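# Bridge the block over the blue disc using sticks

## Task

Using any number of the three arms (bases fixed on the tabletop in the scene frame, metres, heading in degrees counter-clockwise from +x: arm1 at x=+0.62 y=+0.00 z=+0.72 heading +180; arm2 at x=-0.31 y=+0.54 z=+0.72 heading -60; arm3 at x=-0.31 y=-0.54 z=+0.72 heading +60), get the block resting above the blue disc painted on the table, its centre over the disc. When finished, neither the block nor any of the three sticks may be in contact with the table, every post must still be standing close to its original spot, and the arrangement has to hold up by itself with no robot supporting it. Finally open the grippers and move the arms away.

## Robot and tools

Setup: three identical Kinova Gen3 arms named arm1, arm2 and arm3, each a seven-joint arm carrying a Robotiq 2F-85 two-finger gripper and a wrist camera. The hand reaches roughly 1.0 m out from the joint-1 axis. Two fixed room cameras, cam_high and cam_low, also view the scene. Wrist cameras are arm1_cam_wrist, arm2_cam_wrist, arm3_cam_wrist; all images are 672x504 pixels.

Frames: one shared scene frame, origin on the floor, +z up; the tabletop is near z=0.72 m. The hand point sits midway between the fingertips; the hand z axis runs along the fingers and the fingers close along its y axis. Commands, however, are joint angles only, not Cartesian poses.

execute_actions: argument actions is a list holding exactly one action object, or empty. The action has a key per arm you want to command (arm1, arm2, arm3), each containing joints, a dictionary of absolute joint targets. Keys: joint1_rad..joint7_rad in radians and gripper_m in metres (fingertip gap). These are absolute target angles, not offsets from the current position. Ranges: joint1, joint3, joint5, joint7 from -69.115 to 69.115; joint2 -2.249 to 2.249; joint4 -2.579 to 2.579; joint6 -2.099 to 2.099; gripper_m 0 (closed) to 0.085 (fully open). Meaning of joints: joint1 spins the whole arm about its base, positive clockwise viewed from above, and 0 points the arm along its base heading; joint2 is the shoulder, 0 straight up, positive leans forward; joint3 twists the upper arm; joint4 is the elbow, 0 straight, positive bends the same way positive joint2 leans (with joint3 at 0); joint5 twists the forearm; joint6 is the wrist, 0 straight, positive bends like positive joint4 (with joint5 at 0); joint7 rolls the hand, positive counter-clockwise seen from behind. Done tolerance is ±0.01 rad for joints and ±0.003 m for the gripper. Any joint or arm omitted keeps chasing its previous target. Unknown keys or out-of-range values cause the whole call to be rejected with no motion. One action may last at most 15 s. The optional cameras list selects which images come back (names above, or all; omitted or null means all, [] means none); the pictures line lists image order. An empty actions list just reports state and images.

wait: seconds from 0 to 10; nothing new is commanded, the simulation continues, and state and images come back.

zoom_image: camera plus region [x0, y0, x1, y1] in pixels of that camera's most recent full image, origin top-left, at most 504x504; gives a finer crop.

finished_scene: pass scene (integer) to end the current scene once the final command has been held; irreversible. Replying without any tool call also ends things.

Motion behaviour: joints are speed- and acceleration-limited and coordinated so they arrive together from rest; a reversing command brings them to a joint halt. After a big move the arm may still be short when the result returns. The hand can sweep a wide arc between postures, so plan clearances. Timing continues while you compose a reply; the robot holds its last command meanwhile. Occasionally an object gets a brief external nudge.

Result lines: joint_positions gives current angles. joint_status per commanded joint: done (may sit slightly off; resending the same target does nothing), off_target (resting away from target, possibly still pushing), contact_stop or time_out (target dropped, holds in place), not_followed (a built-in collision check blocked that arm's joint targets; it may retry them on later actions until you send passable targets; the gripper part still executes). A line joint command not followed with a cause: explains the block. on_its_own reports motion you did not command. No line reports robot-to-robot contact.

Faults: the Gen3 does not halt on contact and can push hard. If contact torque hits a joint's limit (joints 1-4: 51.3 N m, joints 5-7: 32.3 N m, held load included), that arm and its gripper freeze for 10 s, skip the rest of the call, and hold until given new targets. Holding loads heats motors; a MOTOR HOT warning appears from 60 °C, and at 75 °C the arm's brakes weaken and it sinks, reported as OVER-TEMPERATURE FAULT with limit_stop_at_motor_heat on unfinished keys; resend targets afterwards. Some heat carries into later scenes.

Avoid: pressing two robots together (ends the run) and hard hits between them; the separation check may react late and ignores gripper housings against other arms. Do not knock objects off or out of the work area (ends the scene). Avoid drops, slips, slamming, and hard pushing on objects or the table.

Each tool is called after ">>>" in YAML: its name, and indented under it one key for each argument.

## Session

>>> execute_actions:
  actions: []

Scene clock: 0.00 s.
arm1.joint_positions: joint1_rad=-0.010 joint2_rad=-0.396 joint3_rad=-0.076 joint4_rad=+1.510 joint5_rad=-0.033 joint6_rad=+2.021 joint7_rad=+1.479 gripper_m=+0.085
arm1.joint_status: not commanded
arm1.hand: x=+0.4961 y=-0.0065 z=+1.2584 quat_wxyz=(-0.001, -1.000, -0.026, +0.000) (m; scene frame)
arm2.joint_positions: joint1_rad=-0.011 joint2_rad=-0.400 joint3_rad=-0.075 joint4_rad=+1.515 joint5_rad=-0.030 joint6_rad=+2.024 joint7_rad=+1.481 gripper_m=+0.085
arm2.joint_status: not commanded
arm2.hand: x=-0.2535 y=+0.4276 z=+1.2666 quat_wxyz=(+0.003, -0.511, -0.859, -0.002) (m; scene frame)
arm3.joint_positions: joint1_rad=-0.011 joint2_rad=-0.400 joint3_rad=-0.073 joint4_rad=+1.512 joint5_rad=-0.031 joint6_rad=+2.023 joint7_rad=+1.478 gripper_m=+0.085
arm3.joint_status: not commanded
arm3.hand: x=-0.2503 y=-0.4369 z=+1.2877 quat_wxyz=(-0.002, +0.516, -0.857, -0.008) (m; scene frame)
pictures: arm1_cam_wrist, arm2_cam_wrist, arm3_cam_wrist, cam_high, cam_low
Images, in order (width x height): arm1_cam_wrist 672x504, arm2_cam_wrist 672x504, arm3_cam_wrist 672x504, cam_high 672x504, cam_low 672x504.

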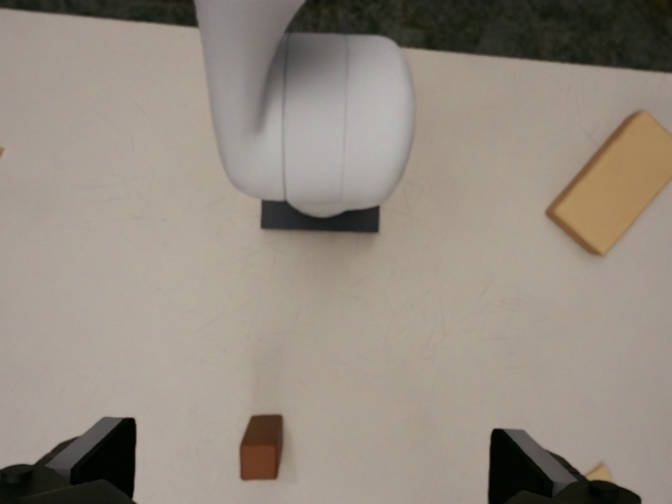

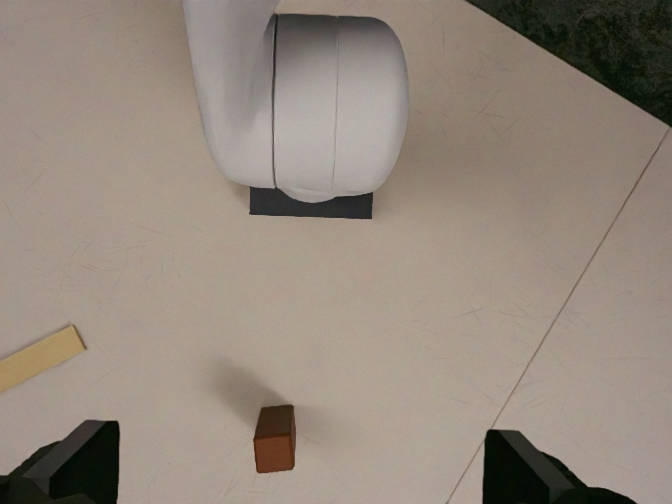

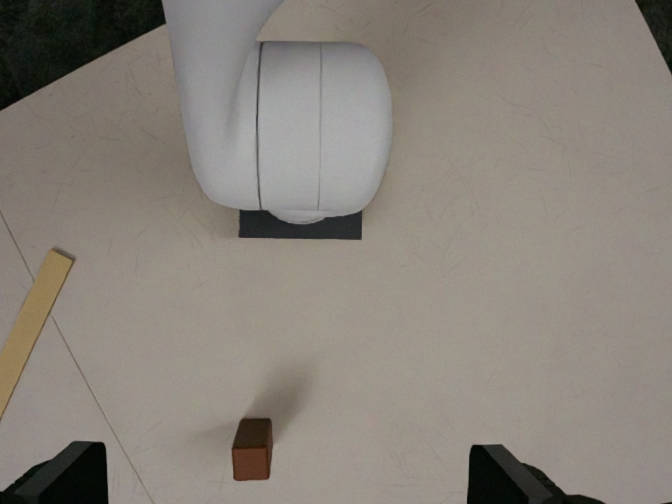

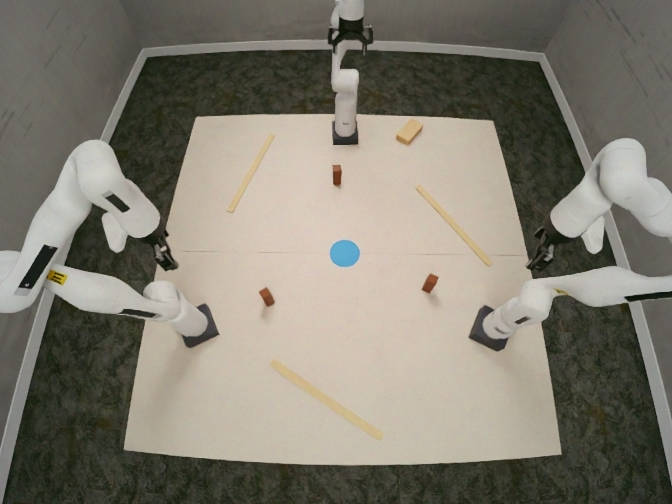

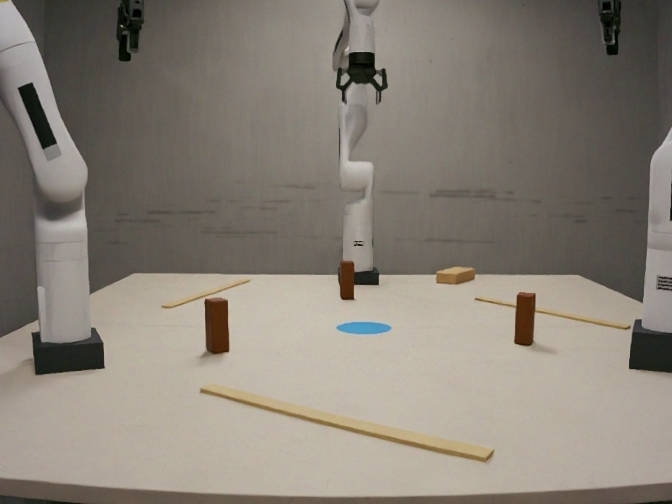

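>>> execute_actions:
  actions:
    - {"arm1":{"joints":{"joint1_rad":1.17,"joint2_rad":0.46,"joint3_rad":0,"joint4_rad":0.843,"joint5_rad":0,"joint6_rad":1.838,"joint7_rad":1.571}},"arm2":{"joints":{"joint1_rad":0.95,"joint2_rad":0.46,"joint3_rad":0,"joint4_rad":0.843,"joint5_rad":0,"joint6_rad":1.838,"joint7_rad":1.571}},"arm3":{"joints":{"joint1_rad":0.92,"joint2_rad":0.46,"joint3_rad":0,"joint4_rad":0.843,"joint5_rad":0,"joint6_rad":1.838,"joint7_rad":1.571}}}

Scene clock: 4.77 s.
arm1.joint_positions: joint1_rad=+1.170 joint2_rad=+0.460 joint3_rad=+0.000 joint4_rad=+0.843 joint5_rad=+0.000 joint6_rad=+1.838 joint7_rad=+1.571 gripper_m=+0.085
arm1.joint_status: all done
arm1.hand: x=+0.4269 y=+0.4521 z=+1.1914 quat_wxyz=(+0.002, -0.847, +0.531, -0.002) (m; scene frame)
arm2.joint_positions: joint1_rad=+0.950 joint2_rad=+0.460 joint3_rad=+0.000 joint4_rad=+0.843 joint5_rad=+0.000 joint6_rad=+1.838 joint7_rad=+1.571 gripper_m=+0.085
arm2.joint_status: all done
arm2.hand: x=-0.5478 y=+0.1042 z=+1.1985 quat_wxyz=(+0.004, -0.849, -0.529, -0.001) (m; scene frame)
arm3.joint_positions: joint1_rad=+0.920 joint2_rad=+0.460 joint3_rad=+0.000 joint4_rad=+0.843 joint5_rad=+0.000 joint6_rad=+1.838 joint7_rad=+1.571 gripper_m=+0.085
arm3.joint_status: all done
arm3.hand: x=+0.1803 y=-0.4855 z=+1.2178 quat_wxyz=(+0.002, +0.083, -0.997, -0.006) (m; scene frame)
pictures: arm1_cam_wrist, arm2_cam_wrist, arm3_cam_wrist, cam_high, cam_low
Images, in order (width x height): arm1_cam_wrist 672x504, arm2_cam_wrist 672x504, arm3_cam_wrist 672x504, cam_high 672x504, cam_low 672x504.

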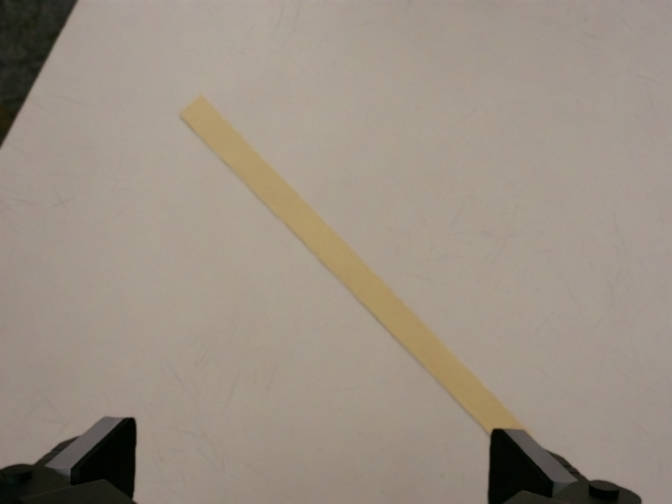

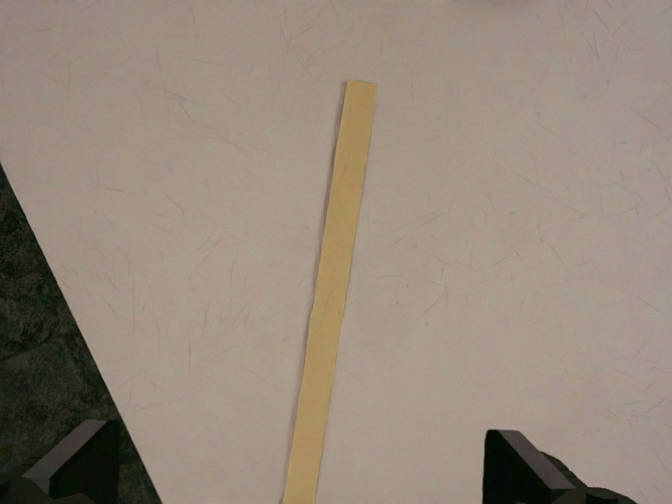

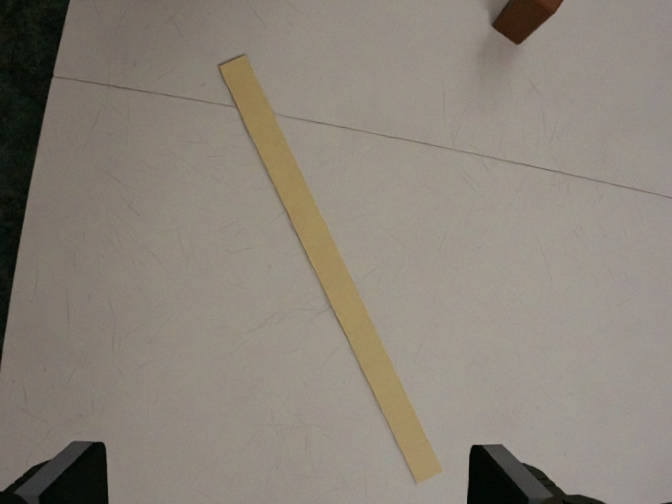

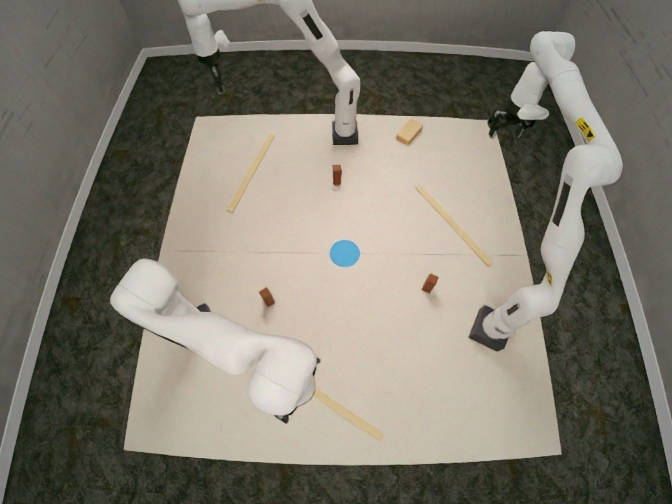

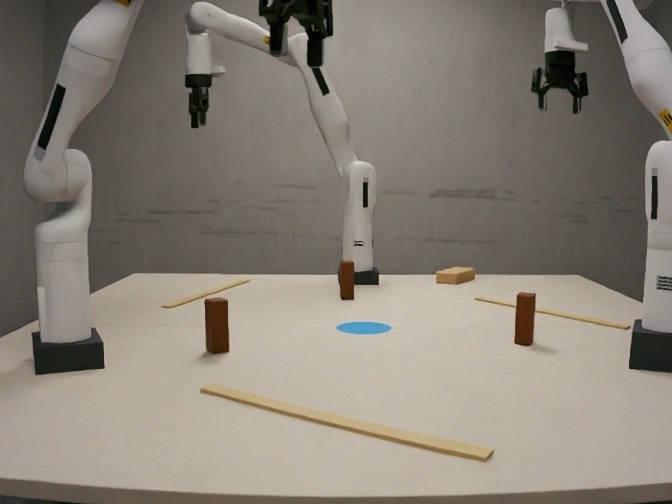

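>>> execute_actions:
  actions:
    - {"arm1":{"joints":{"joint1_rad":1.246,"joint2_rad":0.6255,"joint4_rad":1.992,"joint6_rad":0.524,"joint7_rad":-0.722}},"arm2":{"joints":{"joint1_rad":0.862,"joint2_rad":0.668,"joint4_rad":1.927,"joint6_rad":0.547,"joint7_rad":-1.761}},"arm3":{"joints":{"joint1_rad":0.969,"joint2_rad":0.661,"joint4_rad":2.087,"joint6_rad":0.394,"joint7_rad":-1.082}}}

Scene clock: 9.53 s.
arm1.joint_positions: joint1_rad=+1.246 joint2_rad=+0.626 joint3_rad=+0.000 joint4_rad=+1.992 joint5_rad=+0.000 joint6_rad=+0.524 joint7_rad=-0.722 gripper_m=+0.085
arm1.joint_status: all done
arm1.hand: x=+0.4955 y=+0.3849 z=+0.8004 quat_wxyz=(+0.003, +0.173, +0.985, +0.001) (m; scene frame)
arm2.joint_positions: joint1_rad=+0.862 joint2_rad=+0.668 joint3_rad=+0.000 joint4_rad=+1.927 joint5_rad=+0.000 joint6_rad=+0.547 joint7_rad=-1.761 gripper_m=+0.085
arm2.joint_status: all done
arm2.hand: x=-0.4859 y=+0.1502 z=+0.8003 quat_wxyz=(+0.002, -0.485, +0.875, +0.004) (m; scene frame)
arm3.joint_positions: joint1_rad=+0.969 joint2_rad=+0.661 joint3_rad=+0.000 joint4_rad=+2.087 joint5_rad=+0.000 joint6_rad=+0.394 joint7_rad=-1.082 gripper_m=+0.085
arm3.joint_status: all done
arm3.hand: x=+0.0692 y=-0.5177 z=+0.7997 quat_wxyz=(+0.006, -0.955, -0.298, +0.002) (m; scene frame)
pictures: arm1_cam_wrist, arm2_cam_wrist, arm3_cam_wrist, cam_high, cam_low
Images, in order (width x height): arm1_cam_wrist 672x504, arm2_cam_wrist 672x504, arm3_cam_wrist 672x504, cam_high 672x504, cam_low 672x504.

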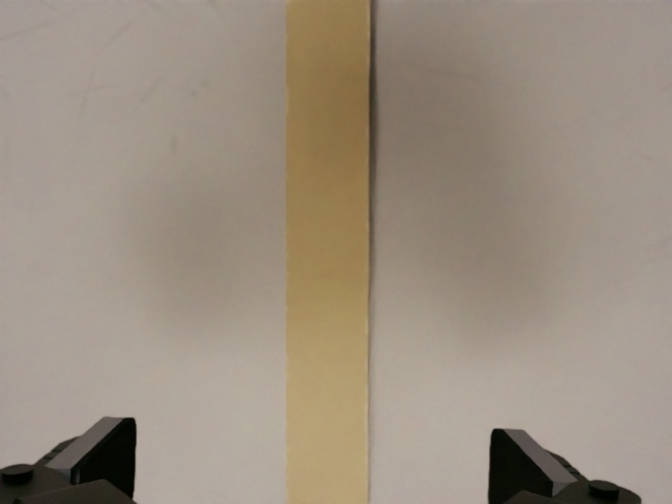

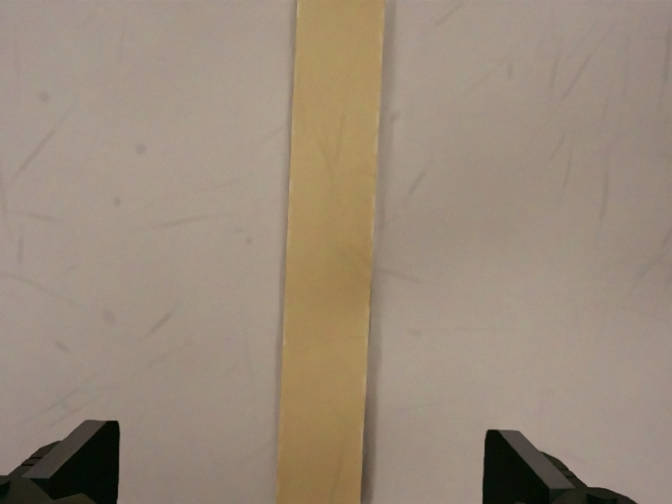

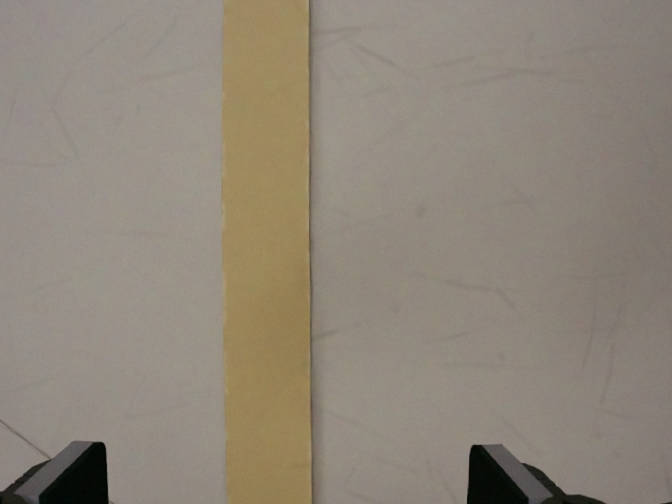

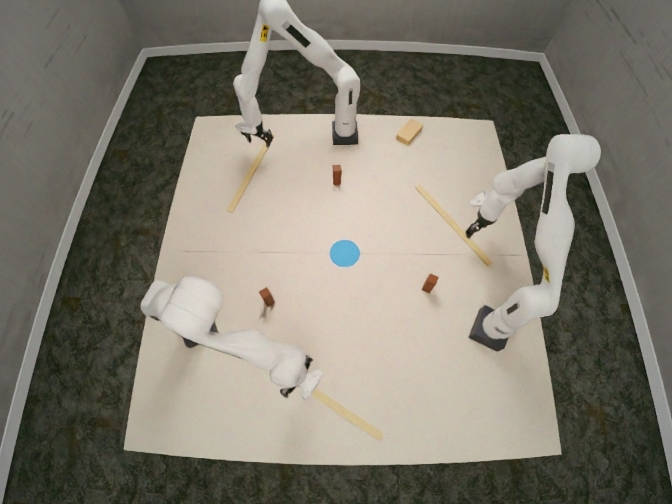

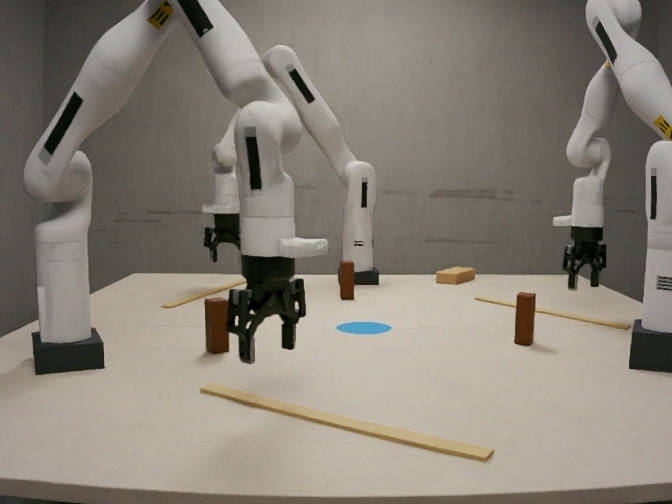

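>>> execute_actions:
  actions:
    - {"arm1":{"joints":{"gripper_m":0.045,"joint1_rad":1.256}},"arm2":{"joints":{"gripper_m":0.045,"joint1_rad":0.873,"joint7_rad":-1.78}},"arm3":{"joints":{"gripper_m":0.045,"joint1_rad":0.948,"joint7_rad":-1.10}}}

>>> zoom_image:
  camera: "cam_low"
  region: [180, 270, 520, 480]

Scene clock: 10.83 s.
arm1.joint_positions: joint1_rad=+1.256 joint2_rad=+0.626 joint3_rad=+0.000 joint4_rad=+1.992 joint5_rad=+0.000 joint6_rad=+0.524 joint7_rad=-0.722 gripper_m=+0.045
arm1.joint_status: all done
arm1.hand: x=+0.4994 y=+0.3861 z=+0.8004 quat_wxyz=(+0.003, +0.178, +0.984, +0.001) (m; scene frame)
arm2.joint_positions: joint1_rad=+0.873 joint2_rad=+0.668 joint3_rad=+0.000 joint4_rad=+1.927 joint5_rad=+0.000 joint6_rad=+0.547 joint7_rad=-1.780 gripper_m=+0.045
arm2.joint_status: all done
arm2.hand: x=-0.4901 y=+0.1521 z=+0.8003 quat_wxyz=(+0.002, -0.472, +0.882, +0.004) (m; scene frame)
arm3.joint_positions: joint1_rad=+0.948 joint2_rad=+0.661 joint3_rad=+0.000 joint4_rad=+2.087 joint5_rad=+0.000 joint6_rad=+0.394 joint7_rad=-1.100 gripper_m=+0.045
arm3.joint_status: all done
arm3.hand: x=+0.0687 y=-0.5098 z=+0.7998 quat_wxyz=(+0.006, -0.954, -0.299, +0.002) (m; scene frame)
pictures: arm1_cam_wrist, arm2_cam_wrist, arm3_cam_wrist, cam_high, cam_low
Images, in order (width x height): arm1_cam_wrist 672x504, arm2_cam_wrist 672x504, arm3_cam_wrist 672x504, cam_high 672x504, cam_low 672x504.

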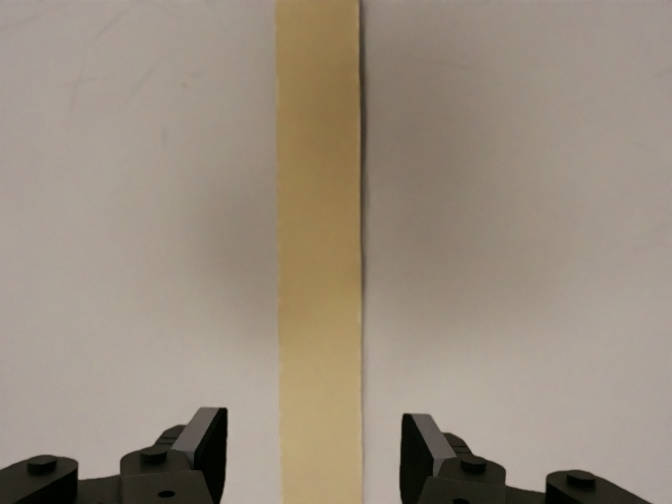

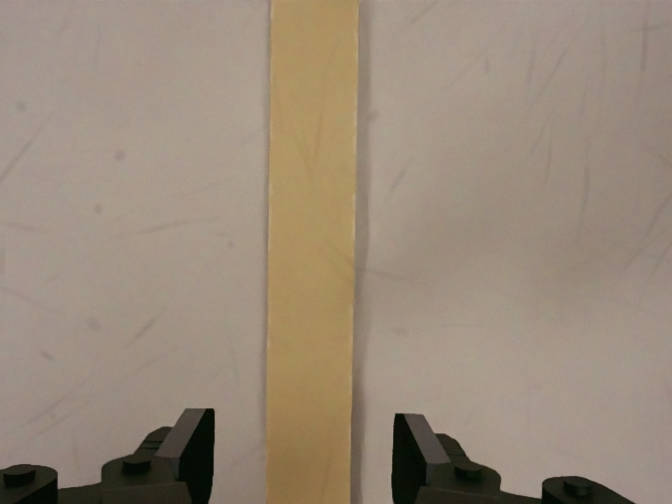

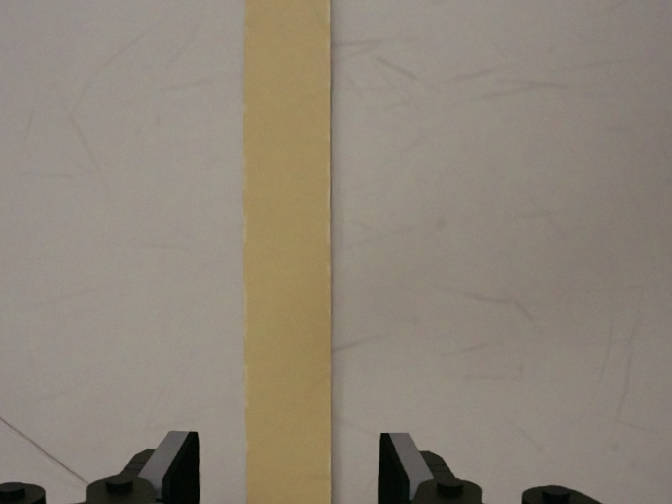

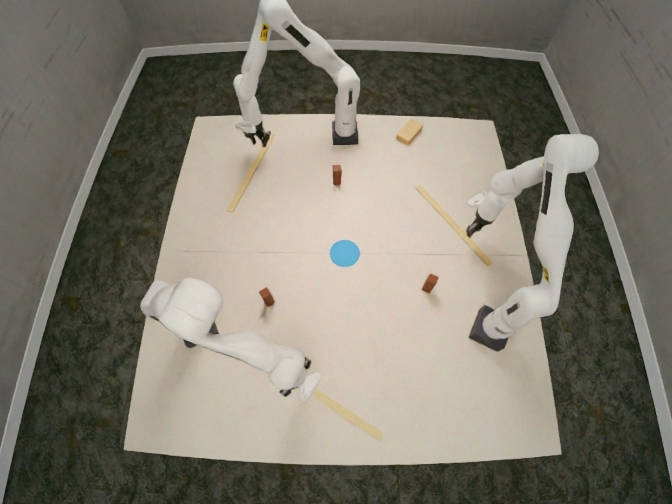

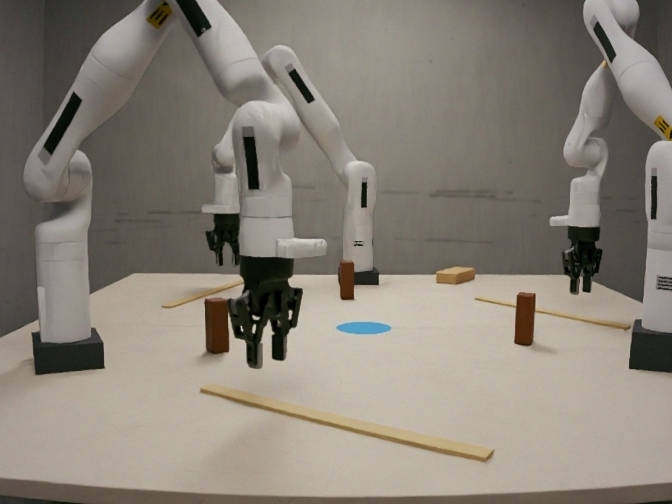

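Region (180, 270, 520, 480) of cam_low's 672x504 image, scaled by 1.482, with more detail than that image has; it fills the top 311 rows of this view, and the rest is white.

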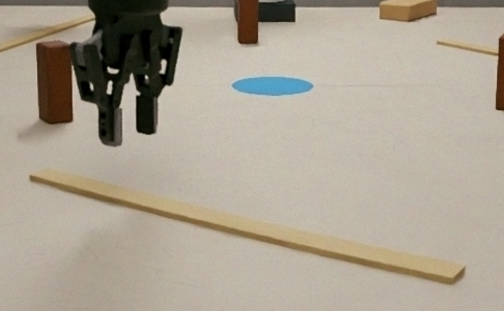

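>>> execute_actions:
  actions:
    - {"arm1":{"joints":{"joint2_rad":0.7626,"joint4_rad":2.0112,"joint6_rad":0.3678}},"arm2":{"joints":{"joint2_rad":0.799,"joint4_rad":1.9426,"joint6_rad":0.400}},"arm3":{"joints":{"joint2_rad":0.8118,"joint4_rad":2.0933,"joint6_rad":0.2365}}}

>>> zoom_image:
  camera: "cam_low"
  region: [190, 330, 350, 430]

>>> zoom_image:
  camera: "cam_low"
  region: [520, 260, 660, 350]

Scene clock: 12.40 s.
arm1.joint_positions: joint1_rad=+1.256 joint2_rad=+0.762 joint3_rad=+0.000 joint4_rad=+2.011 joint5_rad=+0.000 joint6_rad=+0.368 joint7_rad=-0.722 gripper_m=+0.045
arm1.joint_status: all done
arm1.hand: x=+0.4997 y=+0.3862 z=+0.7424 quat_wxyz=(+0.003, +0.178, +0.984, +0.001) (m; scene frame)
arm2.joint_positions: joint1_rad=+0.873 joint2_rad=+0.799 joint3_rad=+0.000 joint4_rad=+1.943 joint5_rad=+0.000 joint6_rad=+0.400 joint7_rad=-1.780 gripper_m=+0.045
arm2.joint_status: all done
arm2.hand: x=-0.4902 y=+0.1525 z=+0.7425 quat_wxyz=(+0.001, -0.472, +0.882, +0.004) (m; scene frame)
arm3.joint_positions: joint1_rad=+0.948 joint2_rad=+0.812 joint3_rad=+0.000 joint4_rad=+2.093 joint5_rad=+0.000 joint6_rad=+0.237 joint7_rad=-1.100 gripper_m=+0.045
arm3.joint_status: all done
arm3.hand: x=+0.0685 y=-0.5091 z=+0.7420 quat_wxyz=(+0.006, -0.954, -0.299, +0.001) (m; scene frame)
pictures: arm1_cam_wrist, arm2_cam_wrist, arm3_cam_wrist, cam_high, cam_low
Images, in order (width x height): arm1_cam_wrist 672x504, arm2_cam_wrist 672x504, arm3_cam_wrist 672x504, cam_high 672x504, cam_low 672x504.

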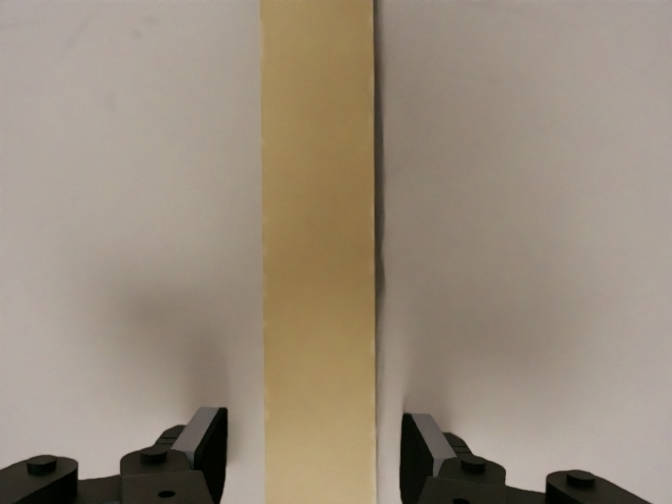

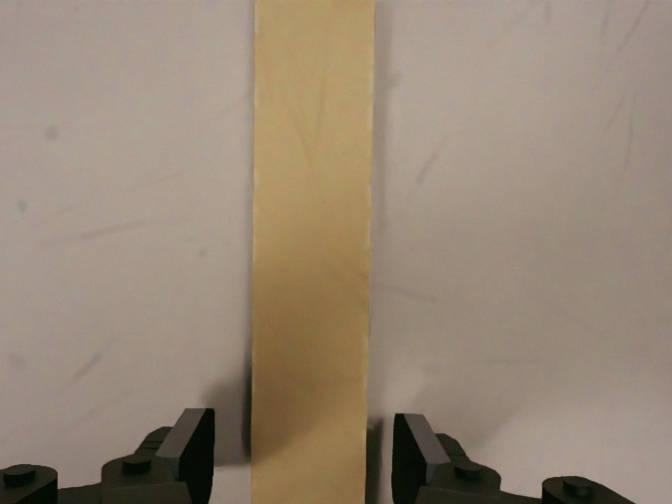

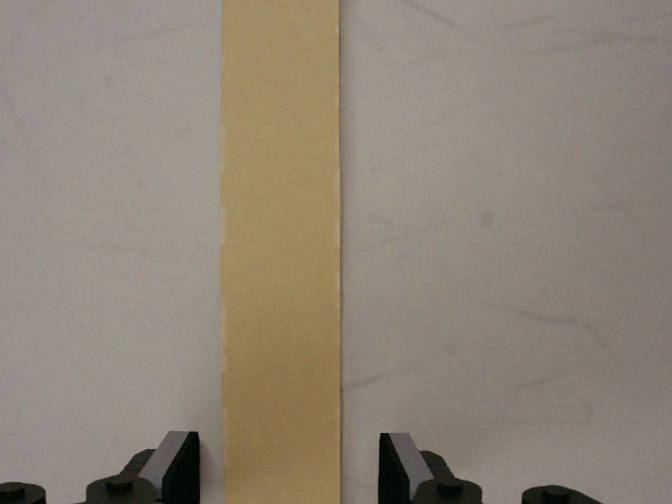

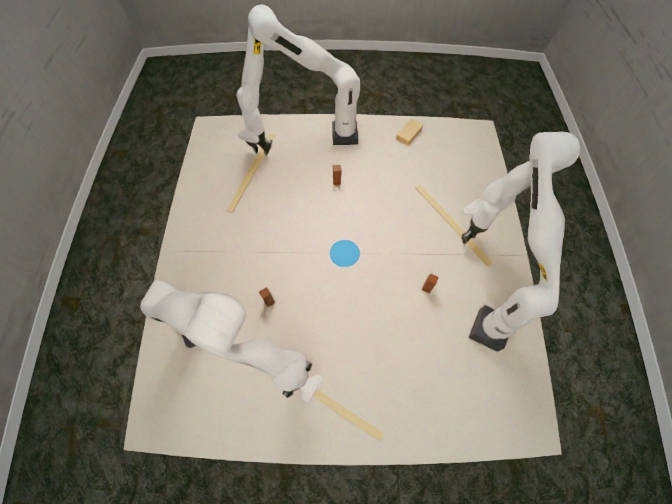

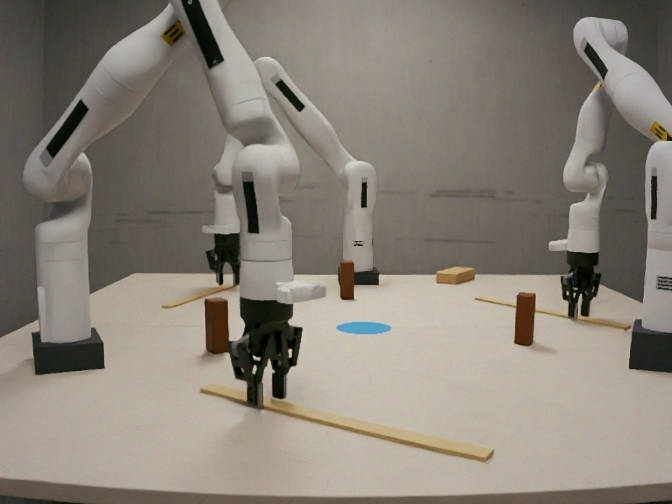

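Region (190, 330, 350, 430) of cam_low's 672x504 image, scaled by 3.150, with more detail than that image has; it fills the top 315 rows of this view, and the rest is white.

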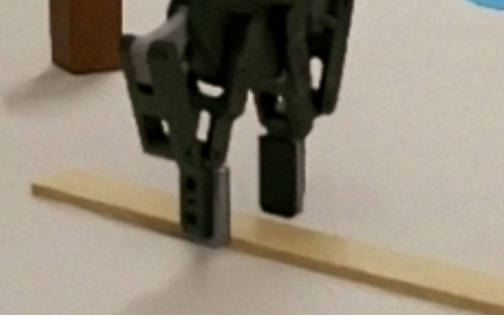

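Region (520, 260, 660, 350) of cam_low's 672x504 image, scaled by 3.600, with more detail than that image has; it fills the top 324 rows of this view, and the rest is white.

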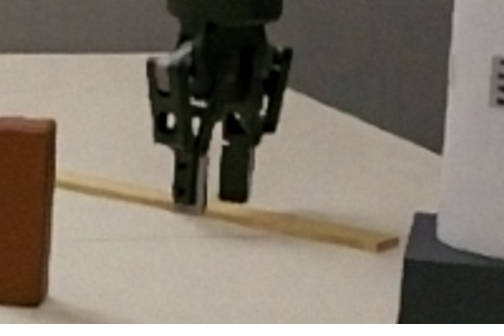

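>>> execute_actions:
  actions:
    - {"arm1":{"joints":{"joint2_rad":0.785,"joint6_rad":0.3455}},"arm2":{"joints":{"joint2_rad":0.8205,"joint6_rad":0.3785}},"arm3":{"joints":{"joint2_rad":0.8355,"joint4_rad":2.092,"joint6_rad":0.214}}}
  cameras: ["cam_low"]

>>> zoom_image:
  camera: "cam_low"
  region: [190, 330, 350, 430]

>>> zoom_image:
  camera: "cam_low"
  region: [520, 260, 660, 350]

Scene clock: 14.70 s.
arm1.joint_positions: joint1_rad=+1.256 joint2_rad=+0.776 joint3_rad=+0.000 joint4_rad=+2.013 joint5_rad=+0.000 joint6_rad=+0.350 joint7_rad=-0.722 gripper_m=+0.045
arm1.joint_status: all done
arm1.hand: x=+0.4997 y=+0.3865 z=+0.7369 quat_wxyz=(+0.002, +0.178, +0.984, +0.002) (m; scene frame)
arm2.joint_positions: joint1_rad=+0.873 joint2_rad=+0.808 joint3_rad=+0.000 joint4_rad=+1.943 joint5_rad=+0.000 joint6_rad=+0.385 joint7_rad=-1.780 gripper_m=+0.045
arm2.joint_status: joint2_rad time_out (moved +0.009 of +0.022); the others done
arm2.hand: x=-0.4910 y=+0.1506 z=+0.7388 quat_wxyz=(-0.001, -0.472, +0.882, +0.002) (m; scene frame)
arm3.joint_positions: joint1_rad=+0.948 joint2_rad=+0.820 joint3_rad=+0.000 joint4_rad=+2.097 joint5_rad=+0.000 joint6_rad=+0.220 joint7_rad=-1.100 gripper_m=+0.045
arm3.joint_status: joint2_rad time_out (moved +0.008 of +0.024); the others done
arm3.hand: x=+0.0686 y=-0.5091 z=+0.7387 quat_wxyz=(+0.006, -0.954, -0.299, -0.001) (m; scene frame)
pictures: cam_low
Images, in order (width x height): cam_low 672x504.

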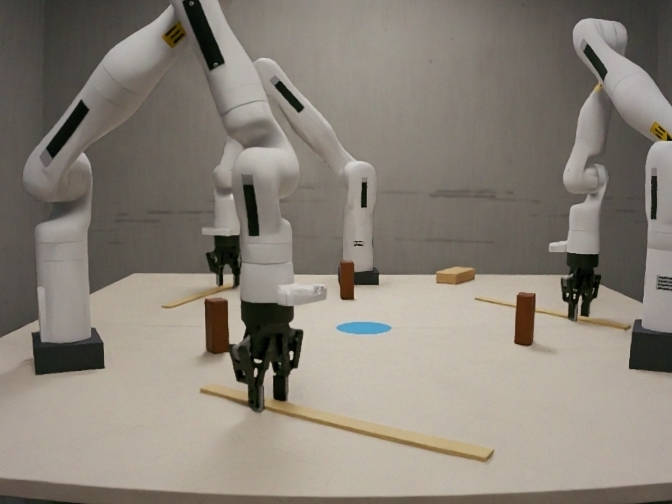

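Region (190, 330, 350, 430) of cam_low's 672x504 image, scaled by 3.150, with more detail than that image has; it fills the top 315 rows of this view, and the rest is white.

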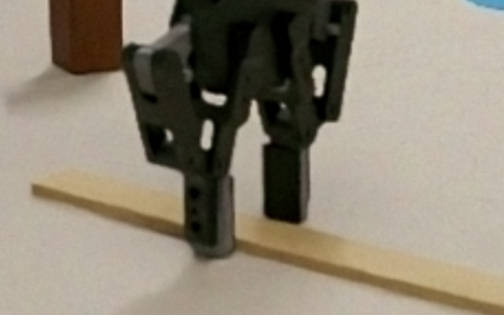

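Region (520, 260, 660, 350) of cam_low's 672x504 image, scaled by 3.600, with more detail than that image has; it fills the top 324 rows of this view, and the rest is white.

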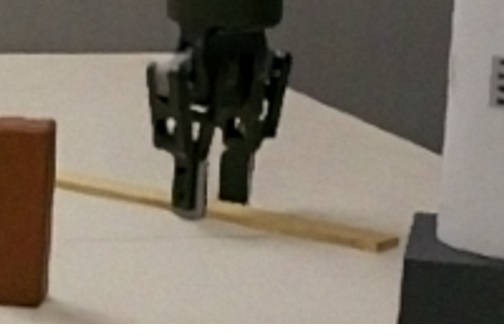

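>>> execute_actions:
  actions:
    - {"arm1":{"joints":{"joint2_rad":0.764,"joint4_rad":2.0112,"joint6_rad":0.3665}},"arm2":{"joints":{"joint2_rad":0.799,"joint4_rad":1.9426,"joint6_rad":0.400}},"arm3":{"joints":{"joint2_rad":0.810,"joint4_rad":2.0933,"joint6_rad":0.238}}}
  cameras: []

>>> execute_actions:
  actions:
    - {"arm1":{"joints":{"gripper_m":0.015}},"arm2":{"joints":{"gripper_m":0.015}},"arm3":{"joints":{"gripper_m":0.015}}}

Scene clock: 15.40 s.
arm1.joint_positions: joint1_rad=+1.256 joint2_rad=+0.764 joint3_rad=+0.000 joint4_rad=+2.011 joint5_rad=+0.000 joint6_rad=+0.366 joint7_rad=-0.722 gripper_m=+0.045
arm1.joint_status: all done
arm1.hand: x=+0.4997 y=+0.3861 z=+0.7418 quat_wxyz=(+0.003, +0.178, +0.984, +0.000) (m; scene frame)
arm2.joint_positions: joint1_rad=+0.873 joint2_rad=+0.799 joint3_rad=+0.000 joint4_rad=+1.943 joint5_rad=+0.000 joint6_rad=+0.400 joint7_rad=-1.780 gripper_m=+0.045
arm2.joint_status: all done
arm2.hand: x=-0.4902 y=+0.1526 z=+0.7425 quat_wxyz=(+0.001, -0.472, +0.882, +0.004) (m; scene frame)
arm3.joint_positions: joint1_rad=+0.948 joint2_rad=+0.810 joint3_rad=+0.000 joint4_rad=+2.093 joint5_rad=+0.000 joint6_rad=+0.238 joint7_rad=-1.100 gripper_m=+0.045
arm3.joint_status: all done
arm3.hand: x=+0.0686 y=-0.5091 z=+0.7426 quat_wxyz=(+0.006, -0.954, -0.299, +0.001) (m; scene frame)
pictures: none
No camera images: the call's "cameras" was empty. Leave "cameras" out to get every camera's image.

Scene clock: 16.13 s.
arm1.joint_positions: joint1_rad=+1.256 joint2_rad=+0.762 joint3_rad=+0.000 joint4_rad=+2.011 joint5_rad=+0.000 joint6_rad=+0.367 joint7_rad=-0.722 gripper_m=+0.023
arm1.joint_status: gripper_m off_target (ended at +0.023, target +0.015)
arm1.hand: x=+0.4994 y=+0.3866 z=+0.7426 quat_wxyz=(+0.002, +0.178, +0.984, +0.001) (m; scene frame)
arm2.joint_positions: joint1_rad=+0.873 joint2_rad=+0.797 joint3_rad=+0.000 joint4_rad=+1.942 joint5_rad=+0.000 joint6_rad=+0.400 joint7_rad=-1.780 gripper_m=+0.023
arm2.joint_status: gripper_m off_target (ended at +0.023, target +0.015)
arm2.hand: x=-0.4903 y=+0.1521 z=+0.7432 quat_wxyz=(+0.001, -0.472, +0.882, +0.004) (m; scene frame)
arm3.joint_positions: joint1_rad=+0.948 joint2_rad=+0.808 joint3_rad=+0.000 joint4_rad=+2.093 joint5_rad=+0.000 joint6_rad=+0.238 joint7_rad=-1.100 gripper_m=+0.023
arm3.joint_status: gripper_m off_target (ended at +0.023, target +0.015)
arm3.hand: x=+0.0690 y=-0.5090 z=+0.7433 quat_wxyz=(+0.006, -0.954, -0.300, +0.001) (m; scene frame)
pictures: arm1_cam_wrist, arm2_cam_wrist, arm3_cam_wrist, cam_high, cam_low
Images, in order (width x height): arm1_cam_wrist 672x504, arm2_cam_wrist 672x504, arm3_cam_wrist 672x504, cam_high 672x504, cam_low 672x504.

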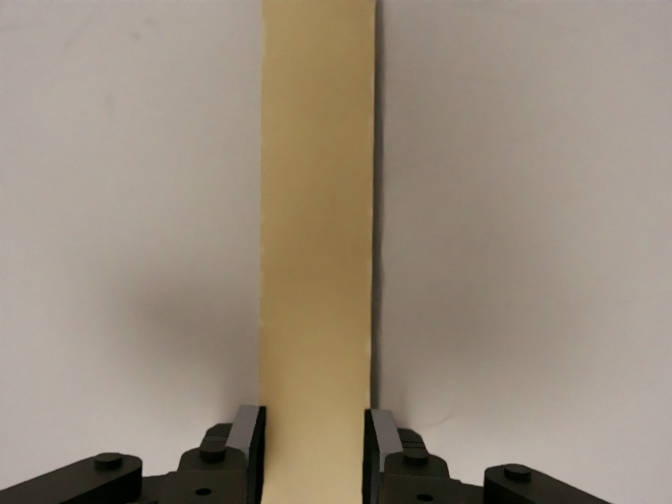

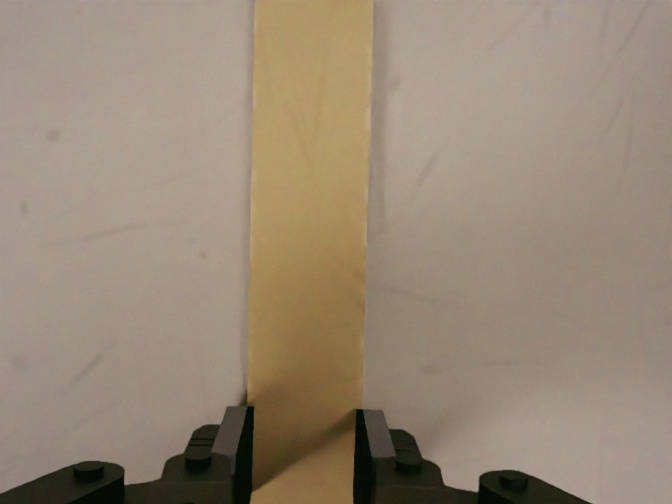

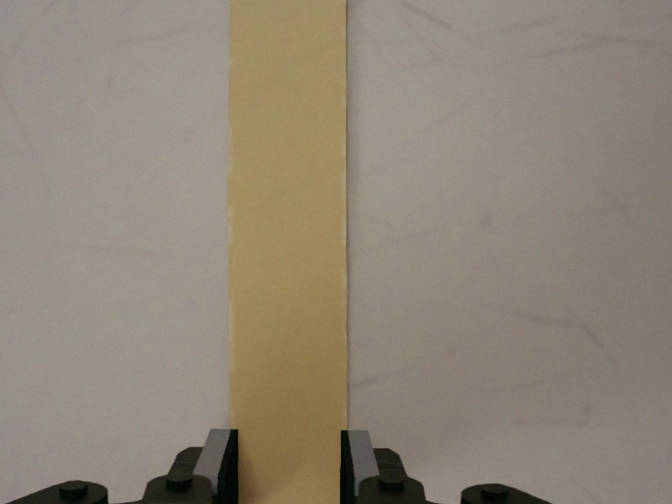

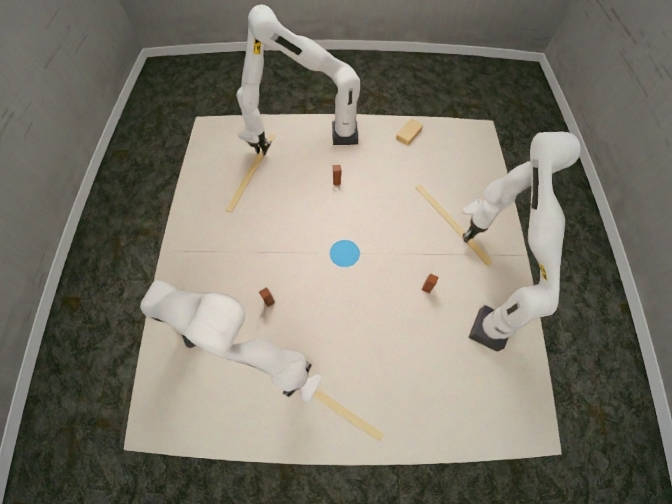

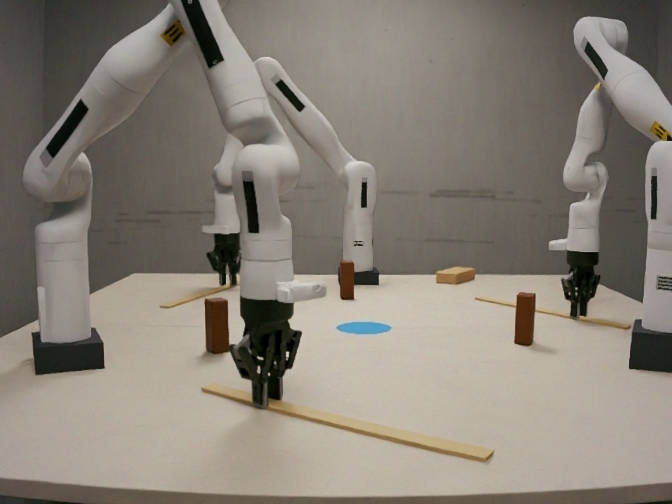

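>>> execute_actions:
  actions:
    - {"arm1":{"joints":{"joint2_rad":0.1926,"joint4_rad":2.3417,"joint6_rad":0.407,"joint7_rad":-1.506}},"arm2":{"joints":{"joint2_rad":0.2046,"joint4_rad":2.364,"joint6_rad":0.373,"joint7_rad":-1.503}},"arm3":{"joints":{"joint2_rad":0.2675,"joint4_rad":2.388,"joint6_rad":0.286,"joint7_rad":-1.509}}}
  cameras: ["cam_high","cam_low"]

Scene clock: 19.17 s.
arm1.joint_positions: joint1_rad=+1.256 joint2_rad=+0.193 joint3_rad=+0.000 joint4_rad=+2.342 joint5_rad=+0.000 joint6_rad=+0.407 joint7_rad=-1.506 gripper_m=+0.022
arm1.joint_status: all done
arm1.hand: x=+0.5281 y=+0.3094 z=+0.8924 quat_wxyz=(-0.078, +0.538, +0.837, +0.061) (m; scene frame)
arm2.joint_positions: joint1_rad=+0.873 joint2_rad=+0.205 joint3_rad=+0.000 joint4_rad=+2.364 joint5_rad=+0.000 joint6_rad=+0.373 joint7_rad=-1.503 gripper_m=+0.023
arm2.joint_status: all done
arm2.hand: x=-0.4505 y=+0.2502 z=+0.8932 quat_wxyz=(-0.082, -0.586, +0.804, -0.049) (m; scene frame)
arm3.joint_positions: joint1_rad=+0.948 joint2_rad=+0.268 joint3_rad=+0.000 joint4_rad=+2.388 joint5_rad=+0.000 joint6_rad=+0.286 joint7_rad=-1.509 gripper_m=+0.023
arm3.joint_status: all done
arm3.hand: x=+0.0107 y=-0.5189 z=+0.8921 quat_wxyz=(+0.010, -0.990, -0.098, -0.097) (m; scene frame)
pictures: cam_high, cam_low
Images, in order (width x height): cam_high 672x504, cam_low 672x504.

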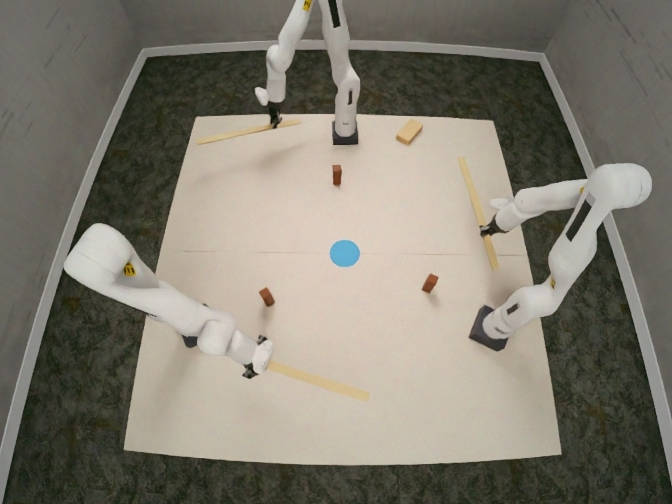

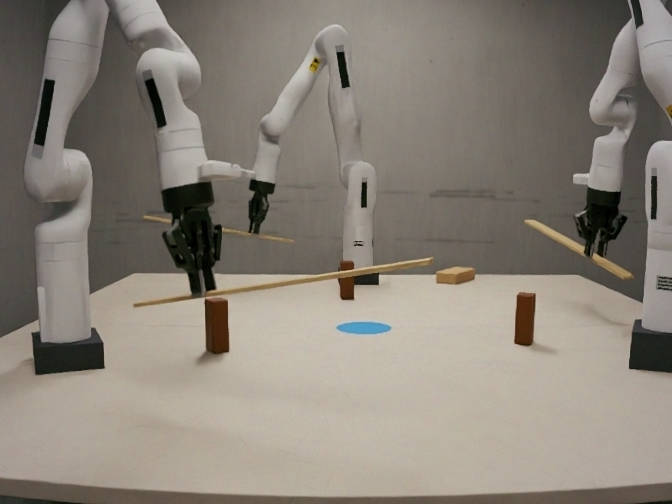

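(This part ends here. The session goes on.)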